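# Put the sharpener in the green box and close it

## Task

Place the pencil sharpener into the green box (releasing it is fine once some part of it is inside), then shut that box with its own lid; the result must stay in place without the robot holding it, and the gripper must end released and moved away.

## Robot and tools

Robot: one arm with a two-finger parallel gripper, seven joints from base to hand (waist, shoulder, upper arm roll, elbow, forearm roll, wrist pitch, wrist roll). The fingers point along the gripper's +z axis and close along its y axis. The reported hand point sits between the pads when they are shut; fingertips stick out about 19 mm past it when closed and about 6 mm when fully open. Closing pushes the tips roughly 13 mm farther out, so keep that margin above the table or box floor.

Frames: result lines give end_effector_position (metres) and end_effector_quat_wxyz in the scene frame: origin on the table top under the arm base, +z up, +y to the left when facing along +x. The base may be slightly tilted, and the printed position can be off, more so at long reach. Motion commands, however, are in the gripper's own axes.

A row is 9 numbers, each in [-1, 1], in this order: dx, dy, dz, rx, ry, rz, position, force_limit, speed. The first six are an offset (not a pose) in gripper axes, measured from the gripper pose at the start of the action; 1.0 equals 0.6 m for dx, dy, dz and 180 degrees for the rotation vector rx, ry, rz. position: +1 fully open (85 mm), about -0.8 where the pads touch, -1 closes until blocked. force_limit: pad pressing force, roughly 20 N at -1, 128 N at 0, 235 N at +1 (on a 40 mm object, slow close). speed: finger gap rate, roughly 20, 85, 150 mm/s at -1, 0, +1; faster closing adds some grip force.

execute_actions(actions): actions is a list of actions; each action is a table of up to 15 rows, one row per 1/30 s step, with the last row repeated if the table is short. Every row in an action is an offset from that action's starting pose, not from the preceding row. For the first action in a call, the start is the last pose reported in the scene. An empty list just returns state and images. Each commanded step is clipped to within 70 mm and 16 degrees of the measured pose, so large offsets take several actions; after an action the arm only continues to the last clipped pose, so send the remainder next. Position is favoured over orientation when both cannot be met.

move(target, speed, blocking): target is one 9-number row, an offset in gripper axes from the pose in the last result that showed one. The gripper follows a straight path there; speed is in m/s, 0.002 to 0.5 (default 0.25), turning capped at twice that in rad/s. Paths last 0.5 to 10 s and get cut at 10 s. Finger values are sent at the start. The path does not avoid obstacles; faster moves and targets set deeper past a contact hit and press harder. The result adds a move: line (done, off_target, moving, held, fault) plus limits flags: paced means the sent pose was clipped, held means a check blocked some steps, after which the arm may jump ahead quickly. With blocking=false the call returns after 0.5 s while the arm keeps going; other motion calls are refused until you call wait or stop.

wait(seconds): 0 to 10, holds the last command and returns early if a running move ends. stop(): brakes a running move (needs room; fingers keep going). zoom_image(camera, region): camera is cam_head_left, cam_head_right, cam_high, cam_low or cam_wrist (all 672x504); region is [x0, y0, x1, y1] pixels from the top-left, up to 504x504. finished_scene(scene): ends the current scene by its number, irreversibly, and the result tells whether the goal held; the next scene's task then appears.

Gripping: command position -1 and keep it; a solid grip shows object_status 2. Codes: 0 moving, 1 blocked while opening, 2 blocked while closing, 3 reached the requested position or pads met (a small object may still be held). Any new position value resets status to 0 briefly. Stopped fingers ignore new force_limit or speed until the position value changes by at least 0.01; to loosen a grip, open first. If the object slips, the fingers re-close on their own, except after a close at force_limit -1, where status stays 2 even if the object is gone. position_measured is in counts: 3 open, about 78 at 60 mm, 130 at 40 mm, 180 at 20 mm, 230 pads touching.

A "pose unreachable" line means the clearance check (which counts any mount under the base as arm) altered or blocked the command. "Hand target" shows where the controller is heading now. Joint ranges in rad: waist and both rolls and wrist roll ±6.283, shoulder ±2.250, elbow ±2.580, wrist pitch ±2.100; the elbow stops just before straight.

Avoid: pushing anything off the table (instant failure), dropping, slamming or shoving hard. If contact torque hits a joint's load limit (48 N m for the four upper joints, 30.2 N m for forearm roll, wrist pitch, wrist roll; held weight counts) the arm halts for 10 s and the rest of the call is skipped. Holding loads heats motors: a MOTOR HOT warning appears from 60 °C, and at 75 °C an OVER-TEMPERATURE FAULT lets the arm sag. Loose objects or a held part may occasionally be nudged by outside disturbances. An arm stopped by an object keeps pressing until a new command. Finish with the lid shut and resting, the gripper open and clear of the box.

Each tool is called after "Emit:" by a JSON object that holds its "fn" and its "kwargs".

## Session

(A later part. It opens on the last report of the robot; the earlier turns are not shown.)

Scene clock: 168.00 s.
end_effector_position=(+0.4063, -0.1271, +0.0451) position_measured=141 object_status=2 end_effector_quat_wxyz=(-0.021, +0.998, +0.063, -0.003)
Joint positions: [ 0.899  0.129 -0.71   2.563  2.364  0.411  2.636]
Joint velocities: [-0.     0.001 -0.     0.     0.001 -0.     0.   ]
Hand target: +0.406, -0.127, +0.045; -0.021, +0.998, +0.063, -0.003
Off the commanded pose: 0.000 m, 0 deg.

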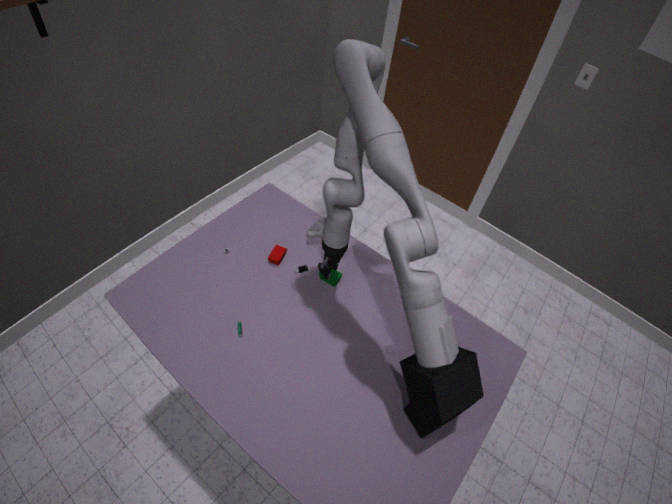

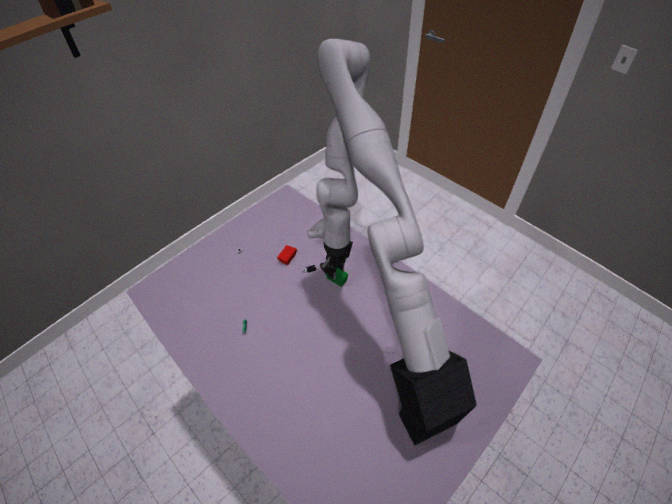

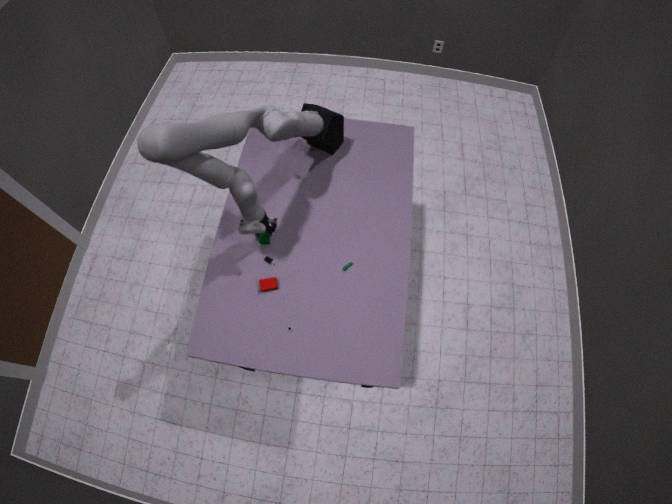

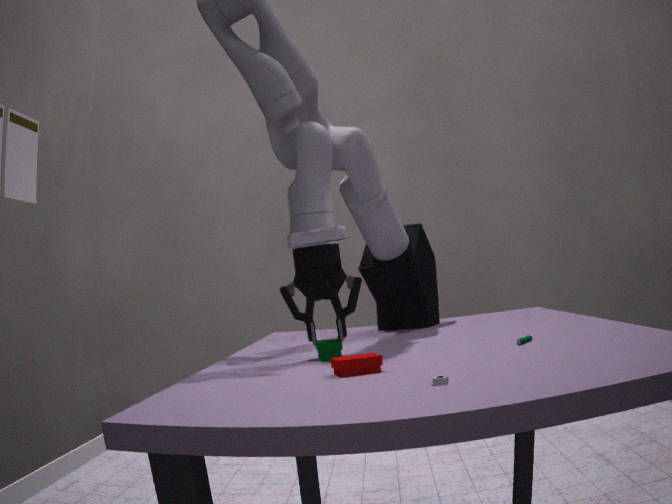

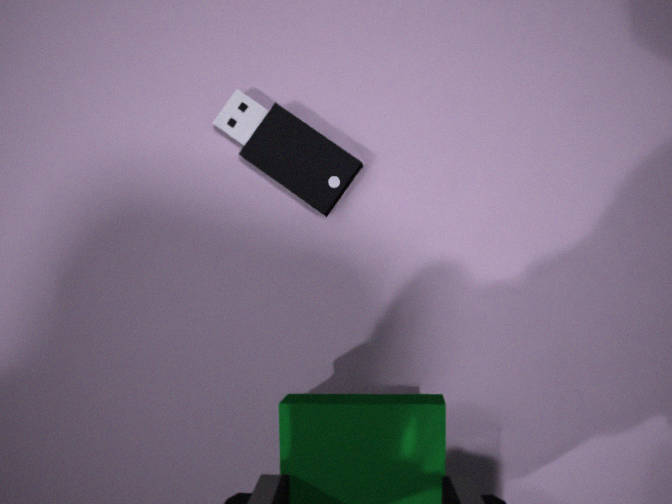

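It went down over the rim. A bit lower, release, clear.

Emit:
{"fn": "execute_actions", "kwargs": {"actions": [[[0,0,0.005,0,0,0,-1,-0.5,-0.5]],[[0,0,0,0,0,0,-1,-0.5,-0.5]],[[0,0,0,0,0,0,1,0,0]],[[0,0,0,0,0,0,1,0,0]],[[0,0,-0.05,0,0,0,1,0,0]],[[0,0,-0.04,0,0,0,1,0,0]],[[0,0,0,0,0,0,1,0,0]]]}}

Emit:
{"fn": "zoom_image", "kwargs": {"camera": "cam_low", "region": [260,280,400,385]}}

Scene clock: 175.93 s.
end_effector_position=(+0.4059, -0.1279, +0.0950) position_measured=3 object_status=3 end_effector_quat_wxyz=(-0.023, +0.998, +0.062, -0.005)
Joint positions: [ 0.951 -0.128 -0.665  2.568  2.348  0.135  2.644]
Joint velocities: [-0.    -0.     0.     0.    -0.    -0.001  0.   ]
Hand target: +0.406, -0.128, +0.095; -0.023, +0.998, +0.062, -0.005
Off the commanded pose: 0.000 m, 0 deg.

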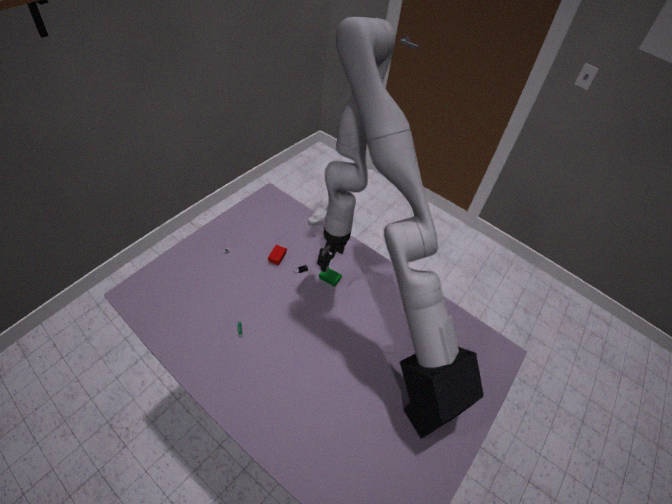

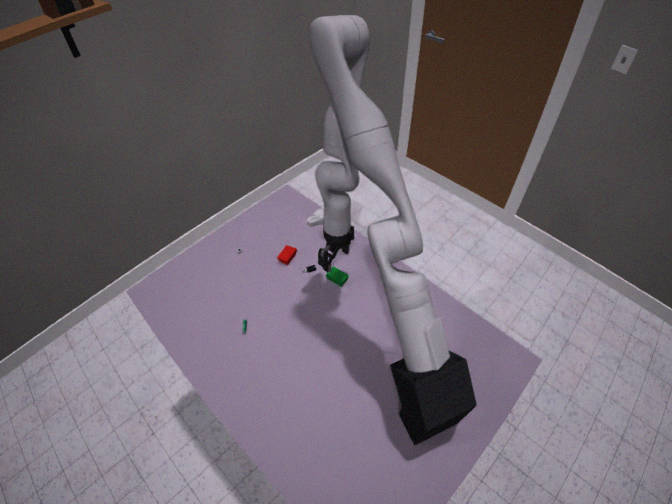

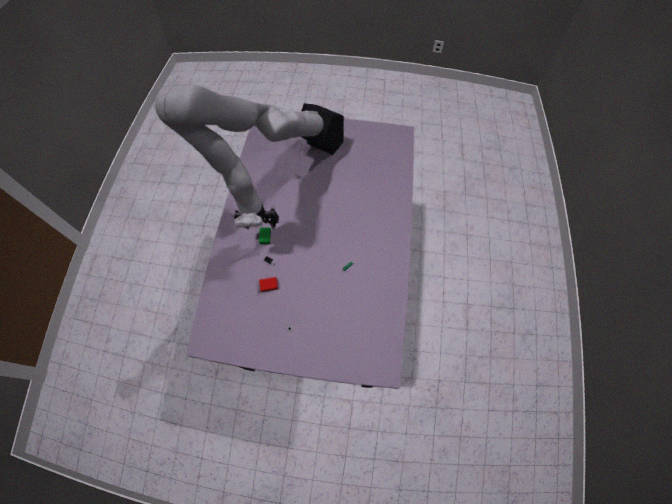

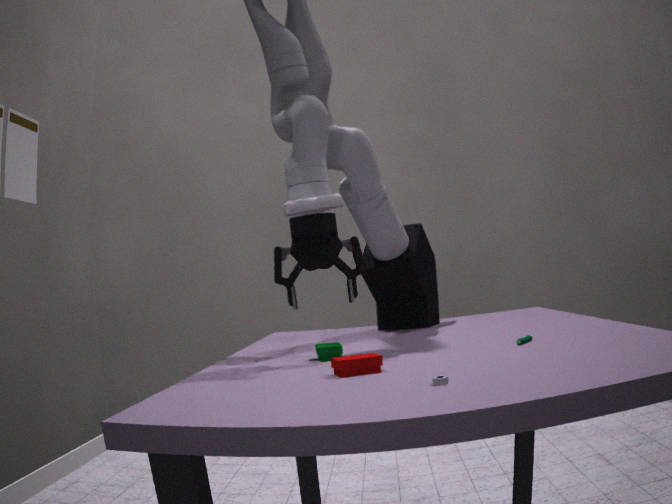

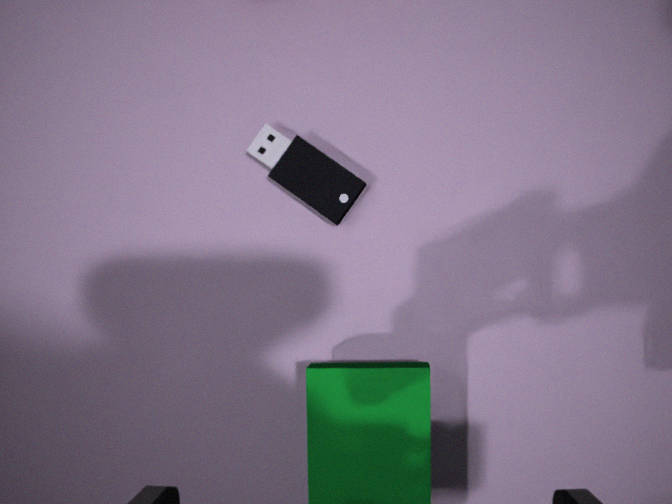

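Region (260, 280, 400, 385) of cam_low's 672x504 image, scaled by 3.600, with more detail than that image has; it fills the top 378 rows of this view, and the rest is white.

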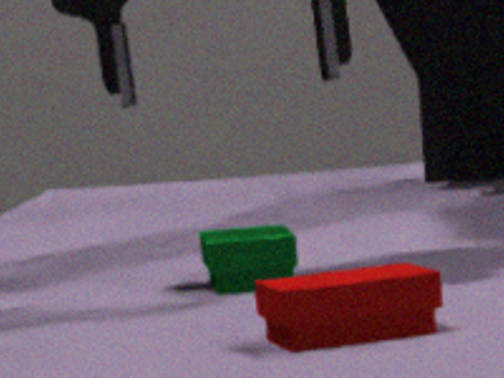

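Emit:
{"fn": "finished_scene", "kwargs": {"scene": 2}}

The scene is finished: the task was done.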